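## Task

Arrange the plates so nest N1 holds C16, N2 holds C51 and N3 holds C15. Each plate lies flat within its nest's locators, its well A1 at the nest corner labelled A1, and stays there without the robot holding it. Finish by opening the grippers and moving the arms away.

## Robot and tools

Robot: two xArm7-type arms, left_arm and right_arm, each with a two-finger gripper whose fingers project sideways from the wrist flange. With the flange pointing straight down the fingers are level, and wrist roll turns them about. Either arm may be parked out of the way while the other works.

Layout: the empty nest OUT sits between the arms. Nests N1, N2, N3 and RD form an arc in front of the arms, in clockwise order seen from above. A fixed bar-code scanner next to RD is always on. A plate set flat in RD, A1 at the A1 corner and unobstructed, shows its ID in the results. Well A1 is the plate's cut-off corner. Plate IDs are not otherwise given, so scanning is how you identify plates.

Frames: the scene frame has its origin on the table top between the arms, +z up, +x out over the table, left_arm on the +y side (arm names are not image sides). Bases: left_arm at (+0.019, +0.265, 0) m, quat_wxyz (+0.998, 0, 0, +0.064); right_arm at (-0.030, -0.422, 0) m, quat_wxyz (+0.999, 0, 0, +0.046). Gripper frame: +x along the fingers toward the tips, y is the closing direction, +z back toward the flange. end_effector_position is the midpoint between the pads, about 2 cm short of the tips. Reported hand positions can be off, more so at long reach.

execute_actions(actions): a list of action objects run in order; an empty list just returns state and images. Each action may contain:
- rows: 1 to 15 rows, each applied for one control step of 1/30 s. Every row is a single list of 14 numbers, each in [-1, 1], covering both arms: left dx, dy, dz, rx, ry, rz, opening, then right dx, dy, dz, rx, ry, rz, opening. dx..rz are an offset, in that gripper's own axes, from its measured pose at the start of the action (for a call's first action, the last pose reported in this scene). Every row is relative to that same start pose, not to the previous row. Scale: 1.0 = 0.6 m for dx, dy, dz and 180 degrees for the rotation vector rx, ry, rz. Opening is absolute, not an offset: +1 fully open (0.150 m), -1 closed (0.071 m gap remains). Full open to closed takes at least about 0.4 s.
- steps: integer 1 to 450, default 15, no fewer than the number of rows. After the rows run out, the arms continue toward the last row's target and the grippers keep its opening, so give long moves enough steps.
- until: stop the action early once every condition holds, e.g. {"scanner": {"code": "c15"}} or {"scanner": {"reads": [">=", 1]}}. Numbers need a comparison: =, !=, <, <=, >, >=. It only reads the device and does not halt the arms.
Any out-of-range value or unknown name rejects the whole call before any motion.

Motion limits: each step the command is clipped to within 70 mm and 16 degrees of the measured pose. Damped IK favours position over orientation. Joints move at up to 3.14 rad/s and need 0.16 s to reach that speed. If an action ends early, send the rest of the move next time rather than relying on drift. For gentle moves, ramp the offset, e.g. add 0.01 per row (6 mm per step, 0.18 m/s); sudden starts can shake a plate loose. The robot holds its last command while you think.

zoom_image(camera, region): a closer look at part of a camera's latest image. camera is cam_high, cam_low, cam_left_wrist or cam_right_wrist. region is [x0, y0, x1, y1] in pixels, top-left origin, at most 504 by 504. Images are 896x504 for cam_high and cam_low, 616x616 for the wrist cameras.

read_manual(section): URDF licence texts only, no motion.

finished_scene(scene): ends scene 1 or 2 for good and reports success. The goal must already hold and stay held. Replying without any tool call ends all remaining scenes.

Results: for each arm, gripper position (m), quat_wxyz and velocities; Hand target lines show the current target; grip_measured gives the opening on the command scale (the last Joint positions value is metres), and readings may be off by up to about 1 mm. The scanner shows code (lower-case ID or no_read, never a wrong ID) and reads (how many times no_read changed to an ID). A pose unreachable line means the clearance check changed or blocked that arm's command; that arm drops its target and comes to rest. If an arm is pushed too far from its target, both arms drop their targets.

Gripping: to keep a hold, command an opening at least 0.04 below grip_measured. Pad force is about 20 N, and fast closes can squeeze harder.

Avoid: dropping plates or knocking anything off the table (ends the scene), arm-to-arm collisions or pressing the arms together, and hard pushes. Joint load limits (N m): waist 44.5, shoulder 44.5, upper arm roll 26.7, elbow 26.7, forearm roll 26.7, wrist pitch 17.8, wrist roll 17.8; the held load counts toward them. Hitting a limit triggers a torque fault: that arm backs off, holds for 10 s and skips the rest of the call. Holding a load warms the motors: a MOTOR HOT warning from 65 °C, and at 80 °C an over-temperature fault brakes that arm until it cools. Brief outside tugs on held parts can happen. Joint ranges (rad): waist and rolls ±6.283, shoulder -2.059 to 2.094, elbow -0.192 to 3.927, wrist pitch -1.693 to 3.142.

Each tool is called by a JSON object that holds its "api" and its "payload", one argument or row to a line.

## Session

{"api": "execute_actions", "payload": {
  "actions": []
}}

Scene clock: 0.00 s.
left_arm: end_effector_position=(+0.4955, +0.3619, +0.3855) grip_measured=+1.00 end_effector_quat_wxyz=(+0.039, -0.035, -0.011, +0.999) end_effector_velocity=(-0.000, +0.000, +0.001) end_effector_angular_velocity=(+0.000, -0.001, +0.000) | right_arm: end_effector_position=(+0.5500, +0.0842, +0.1224) grip_measured=+0.99 end_effector_quat_wxyz=(+0.950, -0.117, -0.070, +0.279) end_effector_velocity=(+0.000, -0.000, -0.001) end_effector_angular_velocity=(-0.001, +0.002, +0.001)
Joint positions: left_arm=[ 0.046  0.539 -0.064  2.014  0.043  1.404 -2.948  0.15 ] | right_arm=[ 0.719  0.789 -0.035  1.602 -0.34   0.832  0.447  0.15 ]
Joint velocities: left_arm=[ 0.    -0.001  0.    -0.    -0.     0.    -0.     0.   ] | right_arm=[-0.001  0.001  0.    -0.     0.     0.    -0.002  0.   ]
Hand target (left_arm): +0.496, +0.362, +0.385; +0.039, -0.035, -0.011, +0.999
Hand target (right_arm): +0.550, +0.084, +0.122; +0.950, -0.117, -0.070, +0.279
scanner: code=no_read reads=0

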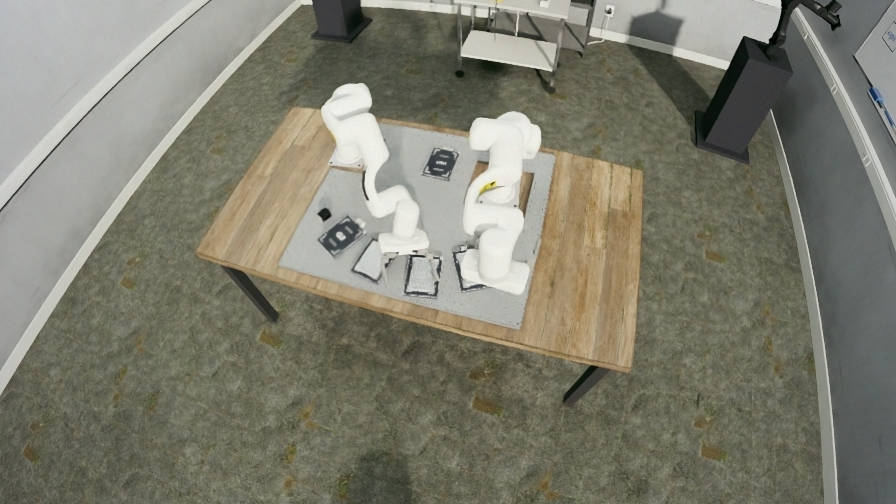

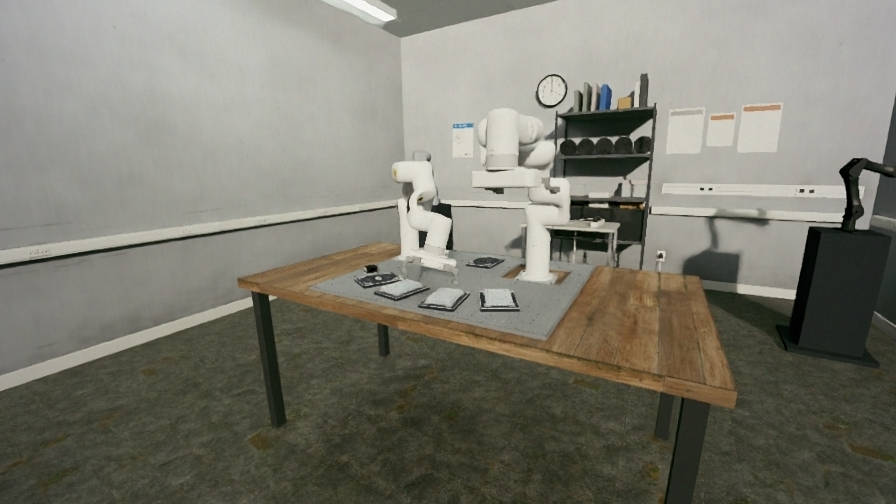

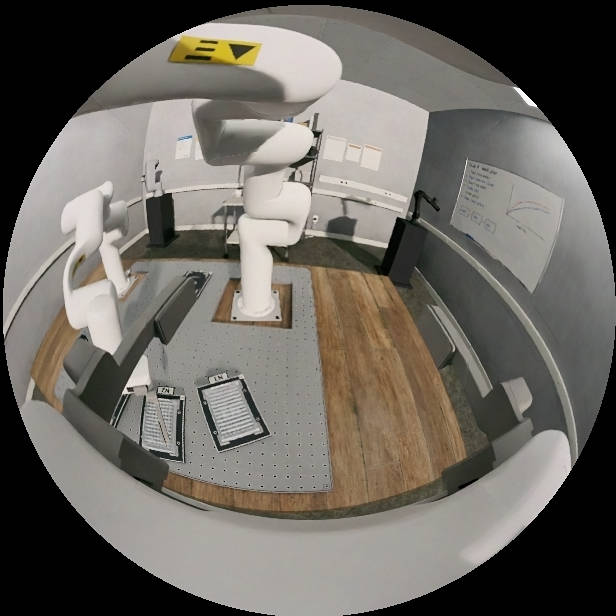

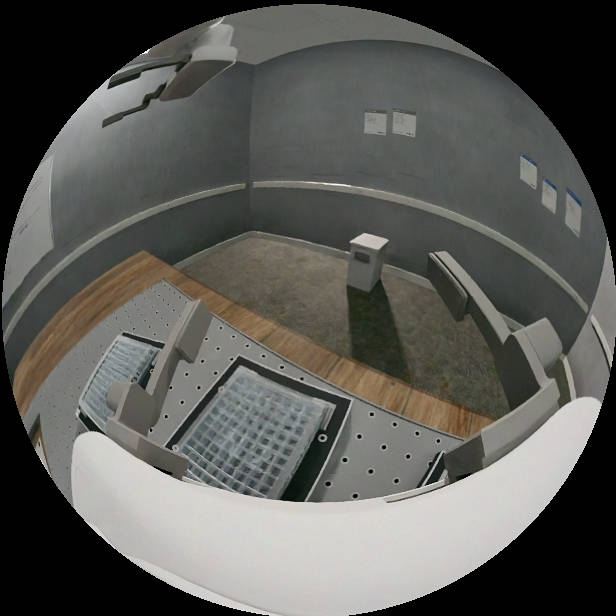

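{"api": "zoom_image", "payload": {
  "camera": "cam_high",
  "region": [270, 130, 560, 320]
}}

{"api": "zoom_image", "payload": {
  "camera": "cam_low",
  "region": [330, 240, 570, 330]
}}

{"api": "zoom_image", "payload": {
  "camera": "cam_left_wrist",
  "region": [100, 340, 300, 480]
}}

Region (270, 130, 560, 320) of cam_high's 896x504 image, scaled by 1.738, with more detail than that image has; it fills the top 330 rows of this view, and the rest is white.

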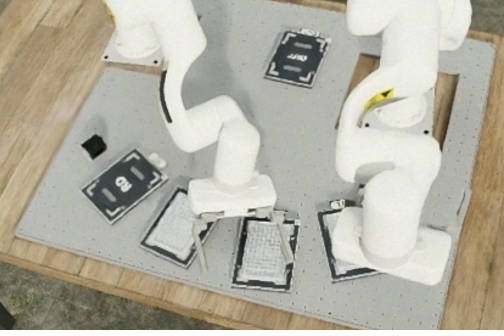

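Region (330, 240, 570, 330) of cam_low's 896x504 image, scaled by 2.100, with more detail than that image has; it fills the top 189 rows of this view, and the rest is white.

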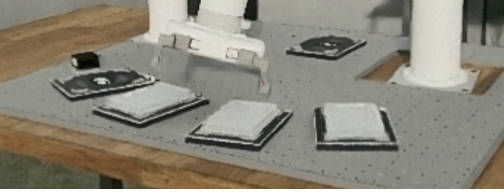

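Region (100, 340, 300, 480) of cam_left_wrist's 616x616 image, scaled by 2.520, with more detail than that image has; it fills the top 353 rows of this view, and the rest is white.

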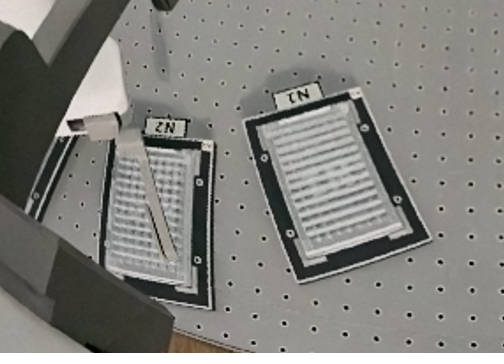

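{"api": "zoom_image", "payload": {
  "camera": "cam_right_wrist",
  "region": [60, 300, 400, 510]
}}

Region (60, 300, 400, 510) of cam_right_wrist's 616x616 image, scaled by 1.482, with more detail than that image has; it fills the top 311 rows of this view, and the rest is white.

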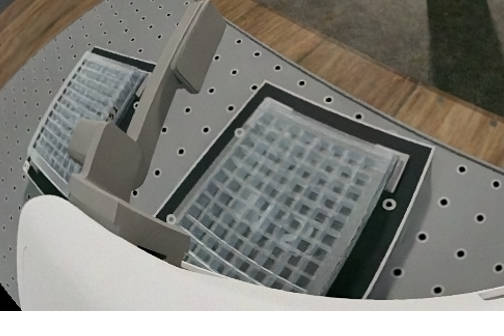

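{"api": "execute_actions", "payload": {
  "actions": [
    {"rows": [[0,0,0,0,0,-0.555,1, -0.626,-0.340,0.3465,0.0758,0.0453,-0.1807,1]], "steps": 45},
    {"rows": [[0,0,0,0,0,-0.53,1, 0,0,0,0,0,0,1]], "steps": 40}
  ]
}}

Scene clock: 4.53 s.
left_arm: end_effector_position=(+0.4956, +0.3601, +0.3835) grip_measured=+1.00 end_effector_quat_wxyz=(+0.985, +0.016, -0.033, -0.171) end_effector_velocity=(+0.002, -0.009, +0.003) end_effector_angular_velocity=(-0.018, +0.005, -0.061) | right_arm: end_effector_position=(+0.3001, -0.2480, +0.3516) grip_measured=+0.99 end_effector_quat_wxyz=(+1.000, -0.002, -0.002, +0.000) end_effector_velocity=(+0.000, +0.000, +0.000) end_effector_angular_velocity=(+0.001, -0.000, +0.000)
Joint positions: left_arm=[-0.076 -0.431  0.305  0.824  0.133  1.166  0.631  0.15 ] | right_arm=[ 0.706 -0.81  -0.025  0.512 -0.024  1.322  0.786  0.15 ]
Joint velocities: left_arm=[-0.017  0.018  0.015  0.026 -0.021  0.016  0.068  0.   ] | right_arm=[-0.     0.     0.    -0.     0.    -0.001 -0.001 -0.   ]
Hand target (left_arm): +0.495, +0.361, +0.384; +0.984, +0.015, -0.033, -0.172
Hand target (right_arm): +0.300, -0.248, +0.352; +1.000, -0.002, -0.002, +0.000
Off the commanded pose (left_arm): 0.002 m, 0 deg.
Off the commanded pose (right_arm): 0.000 m, 0 deg.
scanner: code=no_read reads=0

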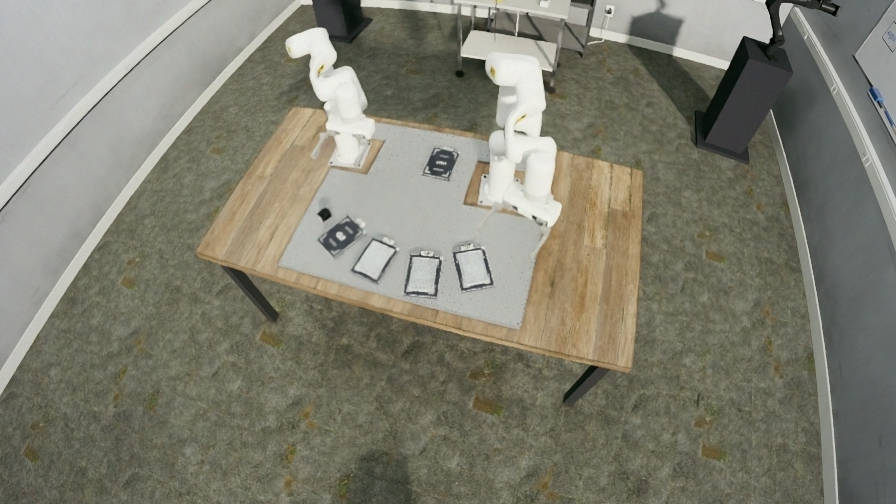

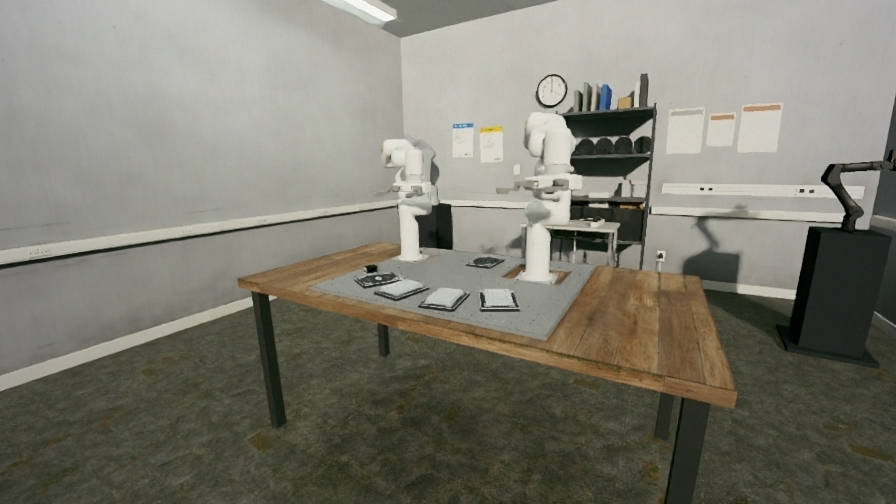

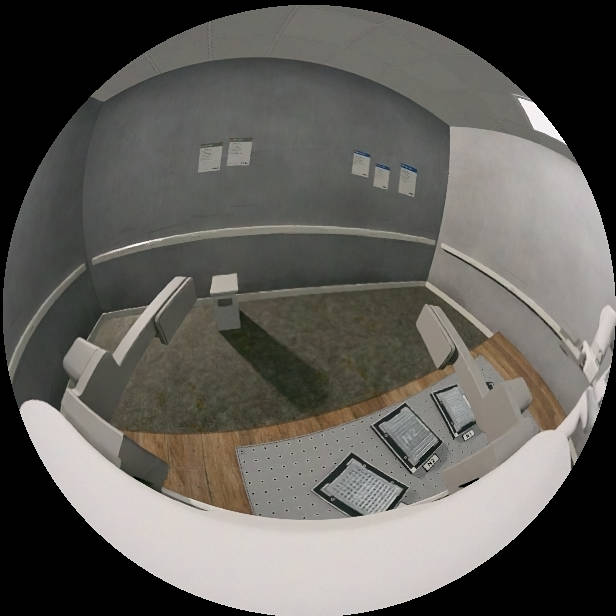

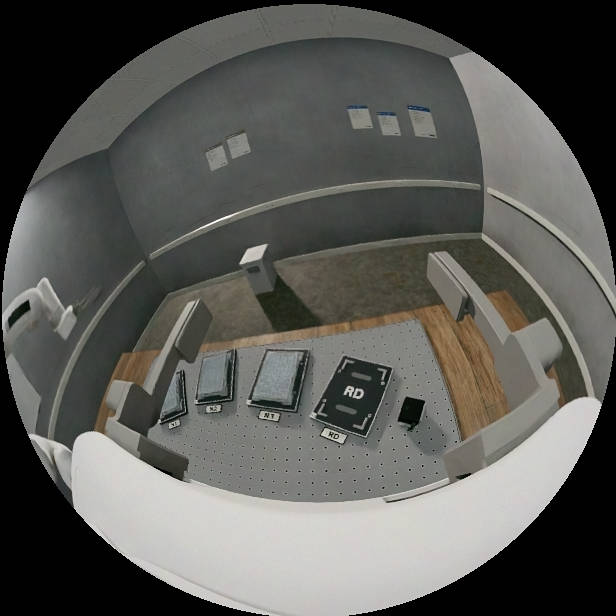

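{"api": "zoom_image", "payload": {
  "camera": "cam_right_wrist",
  "region": [140, 310, 470, 480]
}}

{"api": "zoom_image", "payload": {
  "camera": "cam_high",
  "region": [270, 130, 560, 335]
}}

Region (140, 310, 470, 480) of cam_right_wrist's 616x616 image, scaled by 1.527, with more detail than that image has; it fills the top 260 rows of this view, and the rest is white.

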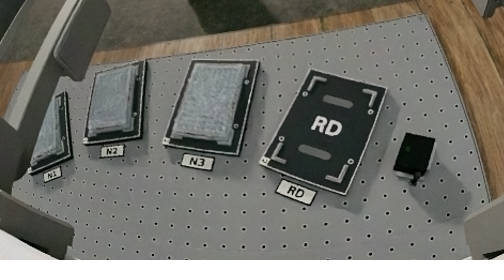

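Region (270, 130, 560, 335) of cam_high's 896x504 image, scaled by 1.738, with more detail than that image has; it fills the top 356 rows of this view, and the rest is white.

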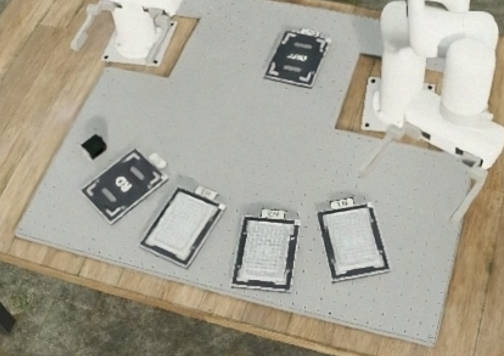

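{"api": "execute_actions", "payload": {
  "actions": [
    {"rows": [[0,0,0,0,0,0,1, 0.367,0.013,-0.417,0,0,0.5,1]], "steps": 45}
  ]
}}

Scene clock: 7.17 s.
left_arm: end_effector_position=(+0.4956, +0.3601, +0.3835) grip_measured=+1.00 end_effector_quat_wxyz=(+0.985, +0.016, -0.033, -0.171) end_effector_velocity=(+0.000, -0.001, +0.000) end_effector_angular_velocity=(-0.000, -0.001, -0.003) | right_arm: end_effector_position=(+0.5205, -0.2438, +0.1036) grip_measured=+0.99 end_effector_quat_wxyz=(+0.717, -0.021, +0.000, +0.696) end_effector_velocity=(-0.003, +0.003, -0.042) end_effector_angular_velocity=(+0.421, +0.380, +0.380)
Joint positions: left_arm=[-0.076 -0.431  0.305  0.824  0.133  1.166  0.631  0.15 ] | right_arm=[ 0.216  0.593 -0.263  1.204  0.198  0.61  -1.612  0.15 ]
Joint velocities: left_arm=[-0.003 -0.     0.     0.    -0.    -0.    -0.     0.   ] | right_arm=[-0.531  0.373  0.474  0.489  0.388  0.429 -0.771  0.   ]
Hand target (left_arm): +0.496, +0.360, +0.383; +0.985, +0.016, -0.033, -0.171
Hand target (right_arm): +0.520, -0.242, +0.101; +0.708, -0.004, -0.001, +0.706
Off the commanded pose (left_arm): 0.000 m, 0 deg.
Off the commanded pose (right_arm): 0.003 m, 3 deg.
scanner: code=no_read reads=0

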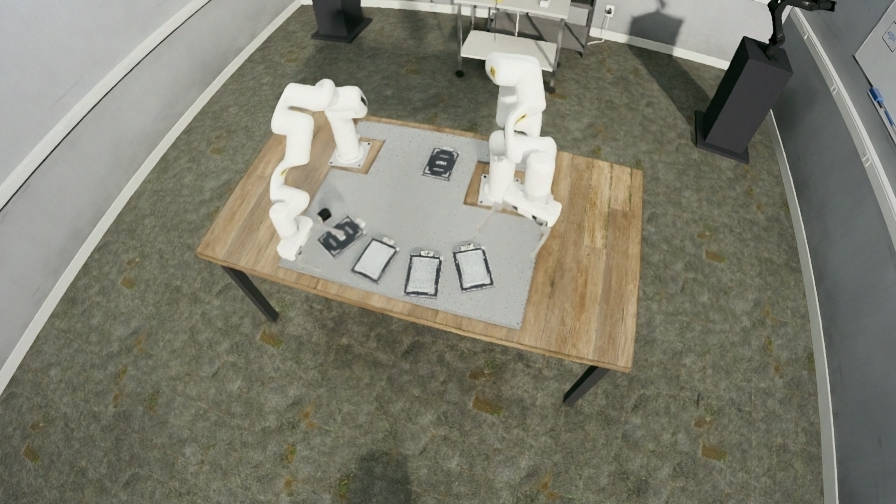

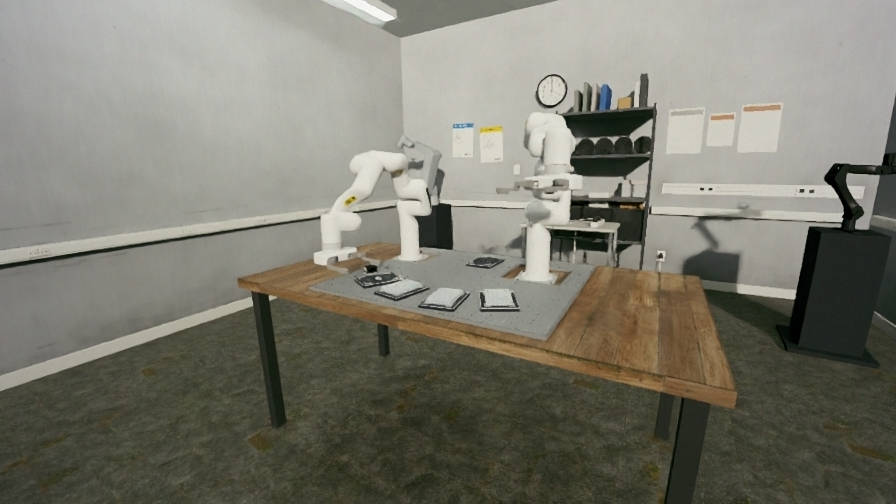

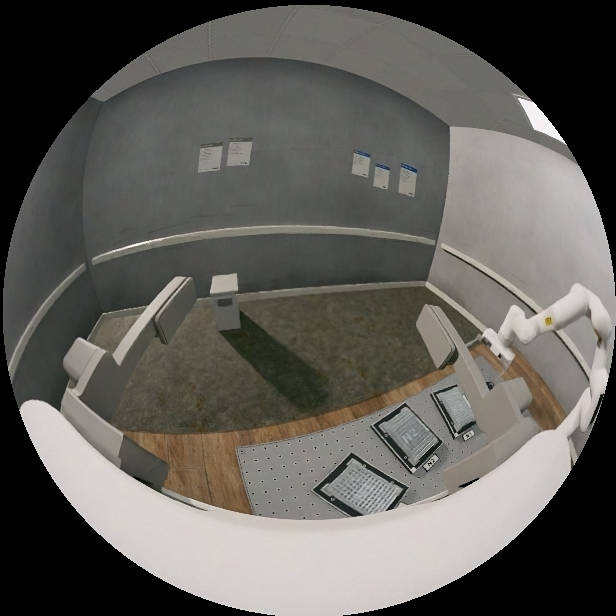

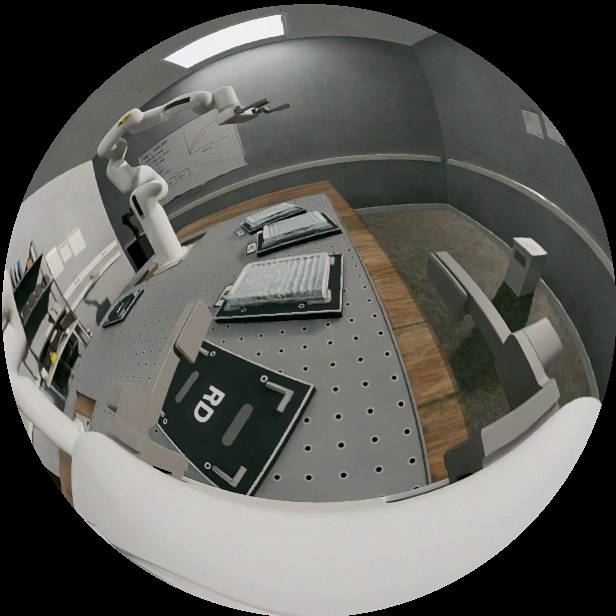

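{"api": "zoom_image", "payload": {
  "camera": "cam_right_wrist",
  "region": [200, 190, 360, 330]
}}

Region (200, 190, 360, 330) of cam_right_wrist's 616x616 image, scaled by 3.150, with more detail than that image has; it fills the top 441 rows of this view, and the rest is white.

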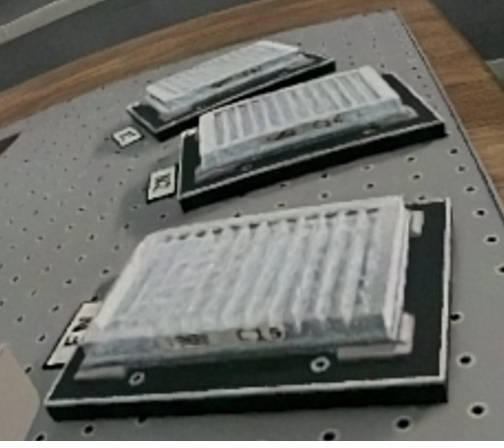

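{"api": "execute_actions", "payload": {
  "actions": [
    {"rows": [[0,0,0,0,0,0,1, 0.32,0.03,0,0,0,0,1]], "steps": 30}
  ]
}}

{"api": "zoom_image", "payload": {
  "camera": "cam_right_wrist",
  "region": [180, 180, 400, 360]
}}

Scene clock: 8.43 s.
left_arm: end_effector_position=(+0.4956, +0.3601, +0.3835) grip_measured=+1.00 end_effector_quat_wxyz=(+0.985, +0.016, -0.033, -0.171) end_effector_velocity=(+0.000, +0.000, +0.000) end_effector_angular_velocity=(+0.000, -0.001, +0.001) | right_arm: end_effector_position=(+0.5089, -0.0517, +0.0973) grip_measured=+0.99 end_effector_quat_wxyz=(+0.718, -0.020, +0.000, +0.696) end_effector_velocity=(+0.002, -0.002, +0.000) end_effector_angular_velocity=(-0.001, -0.002, -0.004)
Joint positions: left_arm=[-0.076 -0.431  0.305  0.824  0.133  1.166  0.631  0.15 ] | right_arm=[ 0.488  0.685 -0.203  1.358  0.143  0.675 -1.229  0.15 ]
Joint velocities: left_arm=[ 0.001 -0.001 -0.     0.     0.    -0.    -0.001  0.   ] | right_arm=[-0.001  0.001 -0.003  0.002 -0.    -0.     0.001  0.   ]
Hand target (left_arm): +0.496, +0.360, +0.383; +0.985, +0.016, -0.033, -0.171
Hand target (right_arm): +0.509, -0.051, +0.097; +0.717, -0.020, +0.000, +0.696
Off the commanded pose (left_arm): 0.000 m, 0 deg.
Off the commanded pose (right_arm): 0.001 m, 0 deg.
scanner: code=no_read reads=0

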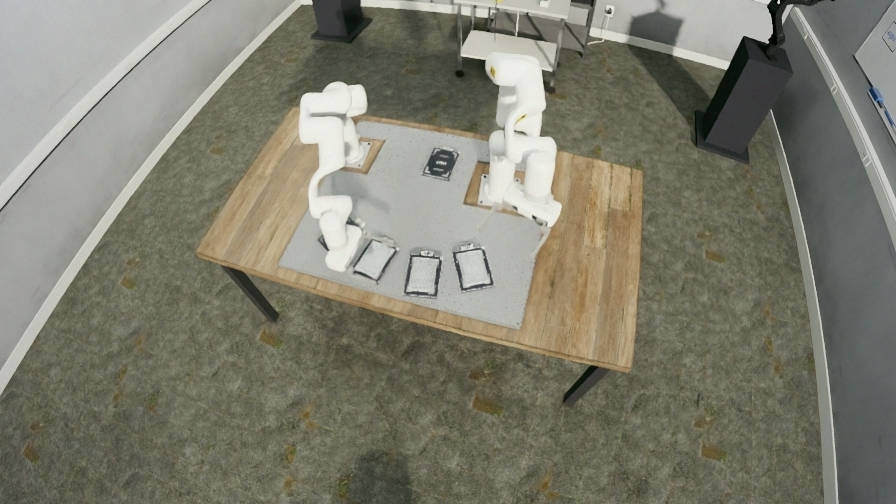

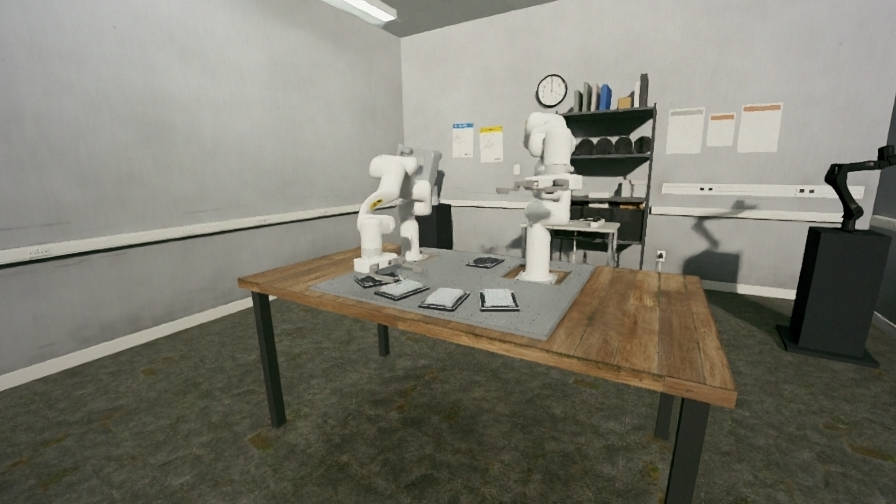

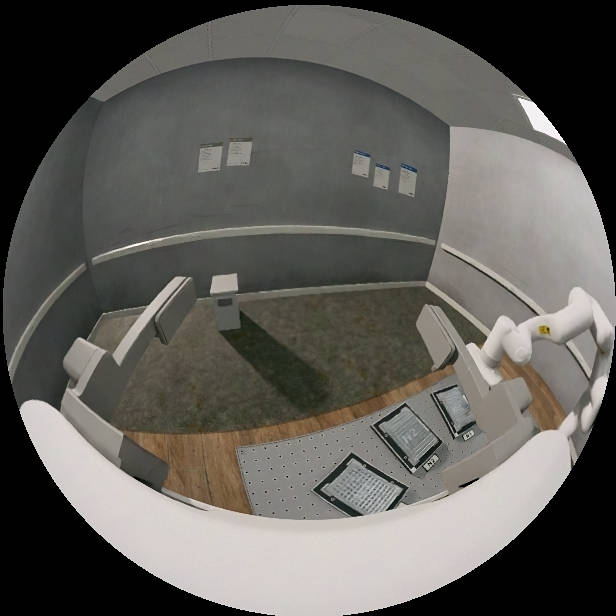

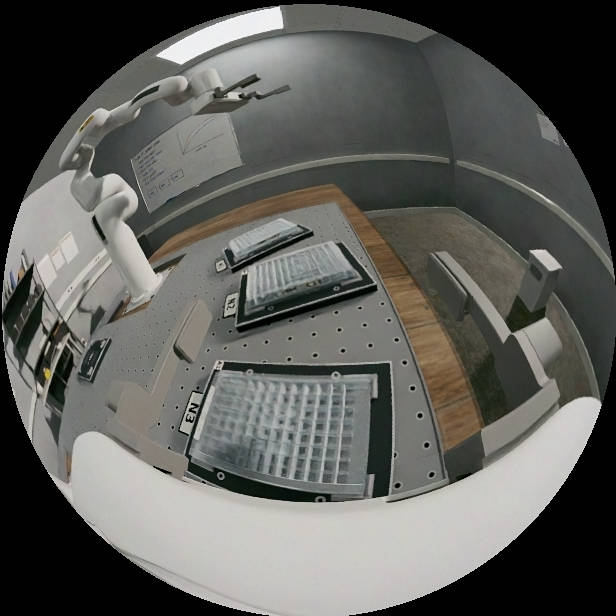

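Region (180, 180, 400, 360) of cam_right_wrist's 616x616 image, scaled by 2.291, with more detail than that image has; it fills the top 412 rows of this view, and the rest is white.

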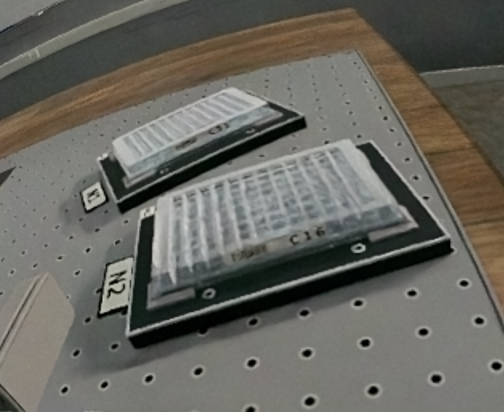

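{"api": "execute_actions", "payload": {
  "actions": [
    {"rows": [[-0.184,-0.039,-0.378,-0.0045,0.0237,0.276,0.1, 0.236,0.022,-0.037,0.0137,-0.001,-0.434,0.1]], "steps": 45}
  ]
}}

Scene clock: 11.70 s.
left_arm: end_effector_position=(+0.4006, +0.3804, +0.1496) grip_measured=+0.10 end_effector_quat_wxyz=(+0.966, +0.001, +0.000, +0.259) end_effector_velocity=(-0.001, +0.000, -0.001) end_effector_angular_velocity=(-0.000, +0.002, +0.001) | right_arm: end_effector_position=(+0.5013, +0.0895, +0.0700) grip_measured=+0.10 end_effector_quat_wxyz=(+0.996, -0.001, +0.001, +0.088) end_effector_velocity=(+0.000, +0.000, +0.001) end_effector_angular_velocity=(+0.001, -0.002, -0.001)
Joint positions: left_arm=[ 0.005 -0.35   0.033  0.147  0.026  0.498 -0.382  0.114] | right_arm=[ 1.065  0.893 -0.32   1.605  0.358  0.773  0.514  0.114]
Joint velocities: left_arm=[ 0.002  0.002 -0.001 -0.001  0.    -0.     0.     0.   ] | right_arm=[ 0.     0.    -0.001  0.002 -0.001  0.     0.002 -0.   ]
Hand target (left_arm): +0.401, +0.380, +0.150; +0.966, +0.001, +0.000, +0.259
Hand target (right_arm): +0.501, +0.090, +0.070; +0.996, -0.001, +0.000, +0.088
Off the commanded pose (left_arm): 0.001 m, 0 deg.
Off the commanded pose (right_arm): 0.001 m, 0 deg.
scanner: code=no_read reads=0

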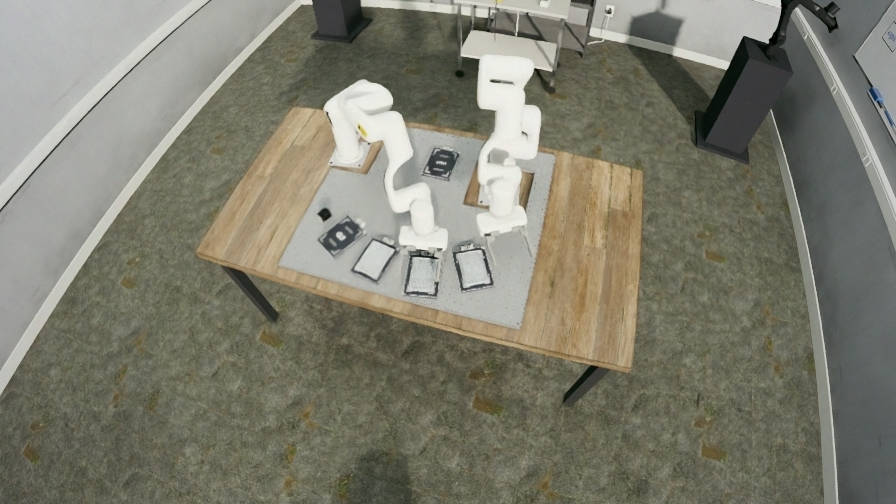

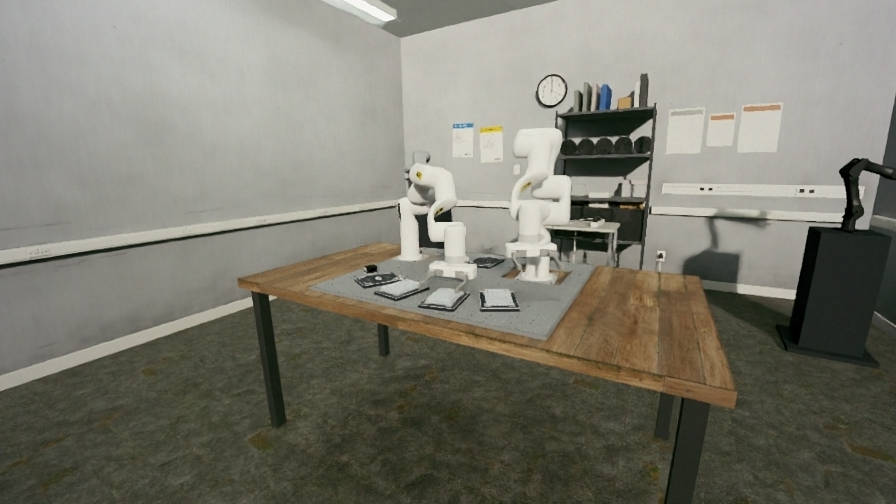

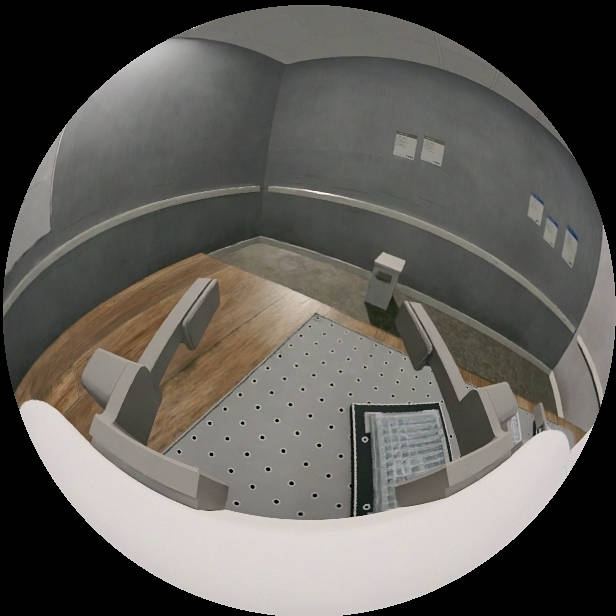

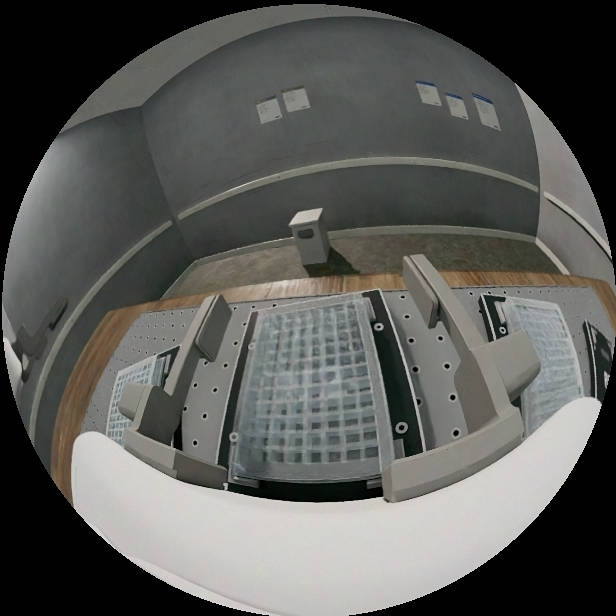

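{"api": "execute_actions", "payload": {
  "actions": [
    {"rows": [[0,0,0,0,0,0,0.1, 0,0,-0.03,0,0,0,0.1],[0,0,0,0,0,0,0.1, 0,0,-0.058,0,0,0,0.1]], "steps": 20}
  ]
}}

{"api": "zoom_image", "payload": {
  "camera": "cam_low",
  "region": [380, 250, 540, 320]
}}

Scene clock: 12.53 s.
left_arm: end_effector_position=(+0.4006, +0.3804, +0.1496) grip_measured=+0.10 end_effector_quat_wxyz=(+0.966, +0.001, +0.000, +0.259) end_effector_velocity=(+0.000, +0.000, +0.000) end_effector_angular_velocity=(+0.000, -0.001, -0.000) | right_arm: end_effector_position=(+0.5014, +0.0893, +0.0356) grip_measured=+0.10 end_effector_quat_wxyz=(+0.996, -0.001, +0.000, +0.088) end_effector_velocity=(+0.000, +0.000, +0.000) end_effector_angular_velocity=(+0.000, -0.002, +0.002)
Joint positions: left_arm=[ 0.005 -0.35   0.033  0.147  0.026  0.498 -0.382  0.114] | right_arm=[ 1.052  0.967 -0.301  1.63   0.378  0.722  0.504  0.114]
Joint velocities: left_arm=[ 0.    -0.001 -0.    -0.     0.001 -0.    -0.    -0.   ] | right_arm=[-0.     0.     0.     0.    -0.001 -0.002 -0.001 -0.   ]
Hand target (left_arm): +0.401, +0.380, +0.150; +0.966, +0.001, +0.000, +0.259
Hand target (right_arm): +0.501, +0.089, +0.035; +0.996, -0.001, +0.001, +0.088
Off the commanded pose (left_arm): 0.000 m, 0 deg.
Off the commanded pose (right_arm): 0.000 m, 0 deg.
scanner: code=no_read reads=0

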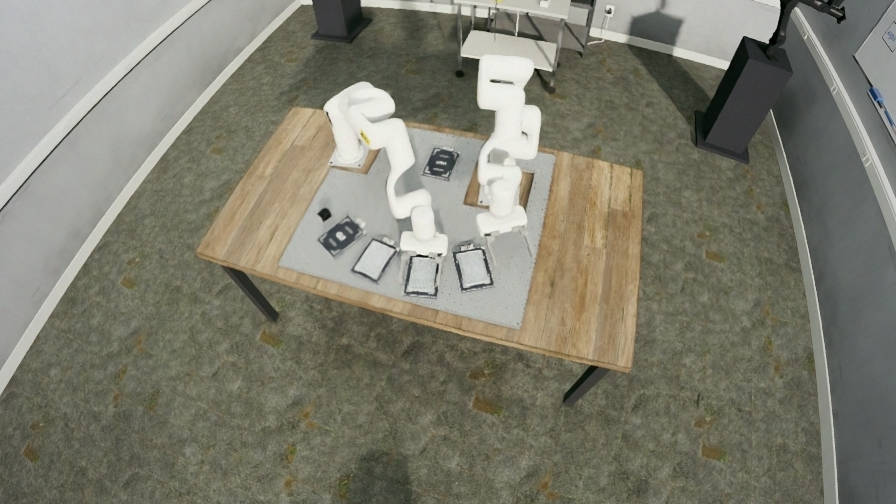

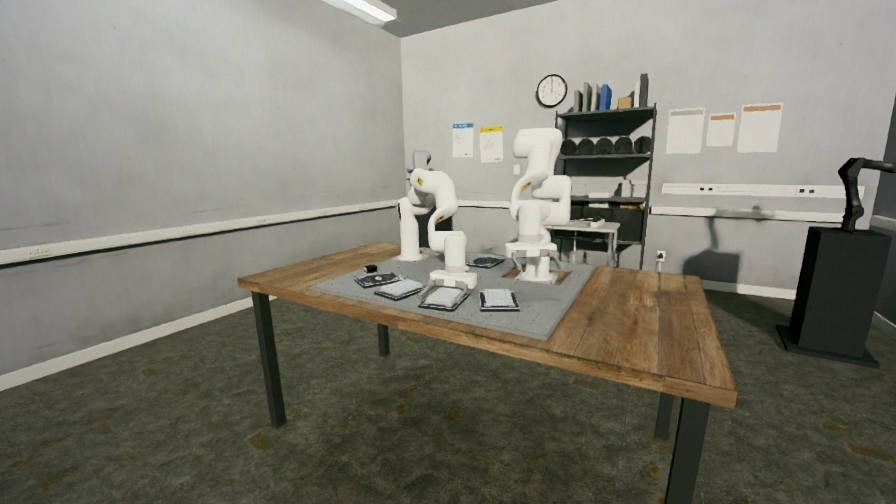

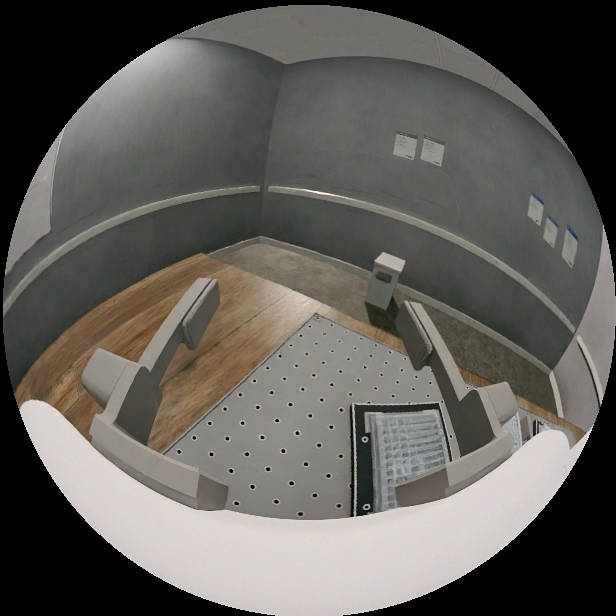

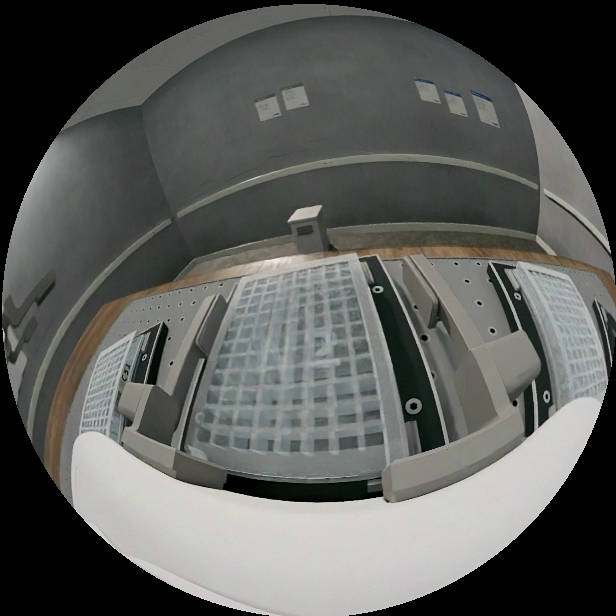

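Region (380, 250, 540, 320) of cam_low's 896x504 image, scaled by 3.150, with more detail than that image has; it fills the top 220 rows of this view, and the rest is white.

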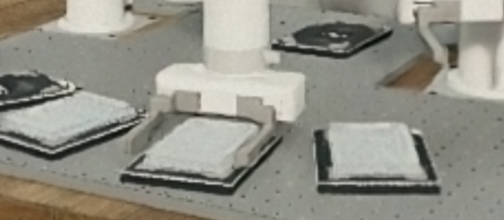

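{"api": "execute_actions", "payload": {
  "actions": [
    {"rows": [[0,0,0,0,0,0,0.1, 0,0.022,0,0,0,0,0.1]], "steps": 10},
    {"rows": [[0,0,0,0,0,0,0.1, 0,0,-0.013,0,0,0,0.1]], "steps": 10}
  ]
}}

{"api": "zoom_image", "payload": {
  "camera": "cam_low",
  "region": [400, 260, 500, 320]
}}

Scene clock: 13.37 s.
left_arm: end_effector_position=(+0.4006, +0.3804, +0.1496) grip_measured=+0.10 end_effector_quat_wxyz=(+0.966, +0.001, +0.000, +0.259) end_effector_velocity=(+0.000, -0.000, +0.000) end_effector_angular_velocity=(+0.000, -0.001, -0.002) | right_arm: end_effector_position=(+0.5003, +0.1042, +0.0331) grip_measured=+0.11 end_effector_quat_wxyz=(+0.996, +0.002, -0.003, +0.088) end_effector_velocity=(-0.001, -0.001, -0.004) end_effector_angular_velocity=(-0.004, +0.004, +0.002)
Joint positions: left_arm=[ 0.005 -0.35   0.033  0.147  0.026  0.498 -0.382  0.114] | right_arm=[ 1.057  1.005 -0.298  1.692  0.376  0.735  0.527  0.115]
Joint velocities: left_arm=[-0.001 -0.001 -0.     0.     0.     0.     0.     0.   ] | right_arm=[-0.001  0.005  0.001 -0.001  0.001 -0.    -0.003  0.   ]
Hand target (left_arm): +0.401, +0.380, +0.150; +0.966, +0.001, +0.000, +0.259
Hand target (right_arm): +0.498, +0.103, +0.027; +0.996, -0.001, +0.001, +0.088
Off the commanded pose (left_arm): 0.000 m, 0 deg.
Off the commanded pose (right_arm): 0.006 m, 1 deg.
scanner: code=no_read reads=0

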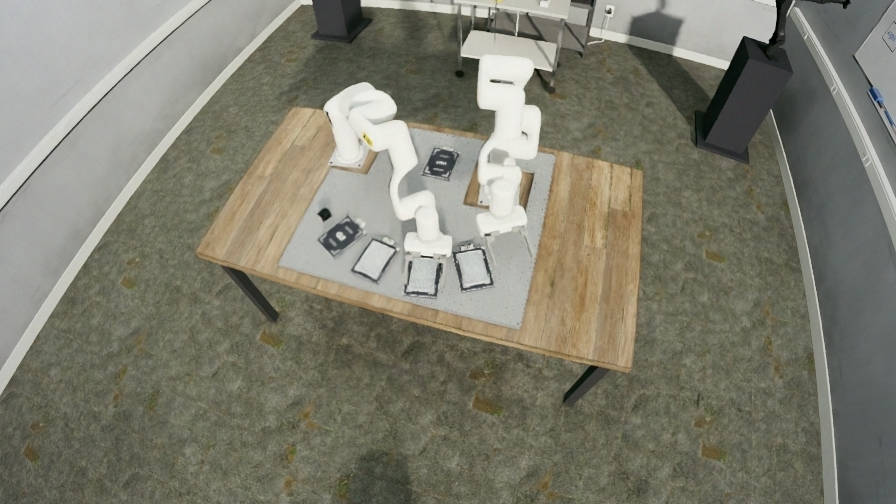

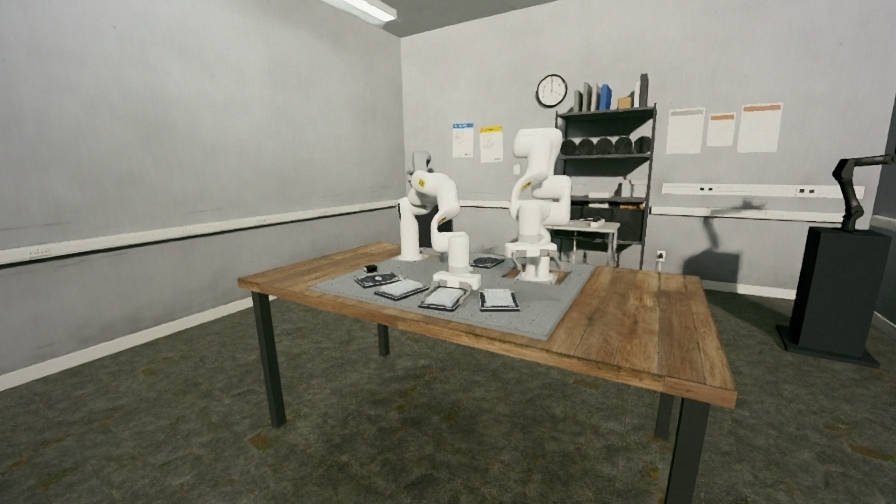

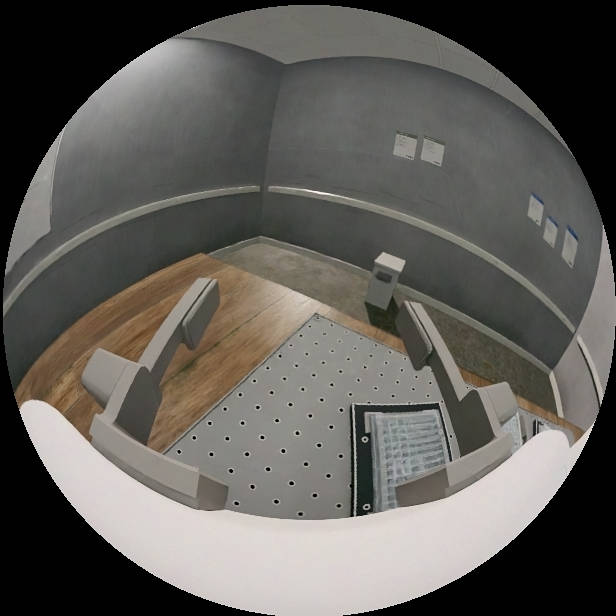

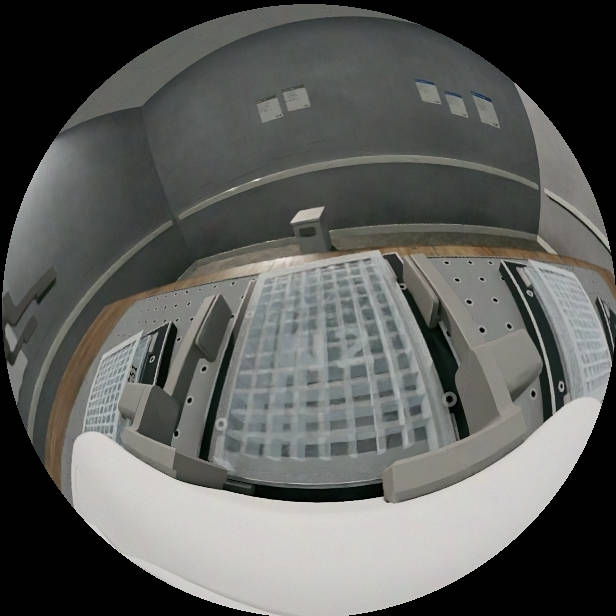

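Region (400, 260, 500, 320) of cam_low's 896x504 image, scaled by 5.040, with more detail than that image has; it fills the top 302 rows of this view, and the rest is white.

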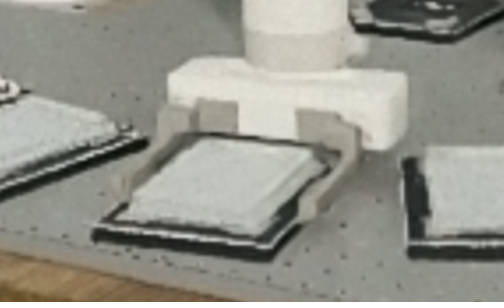

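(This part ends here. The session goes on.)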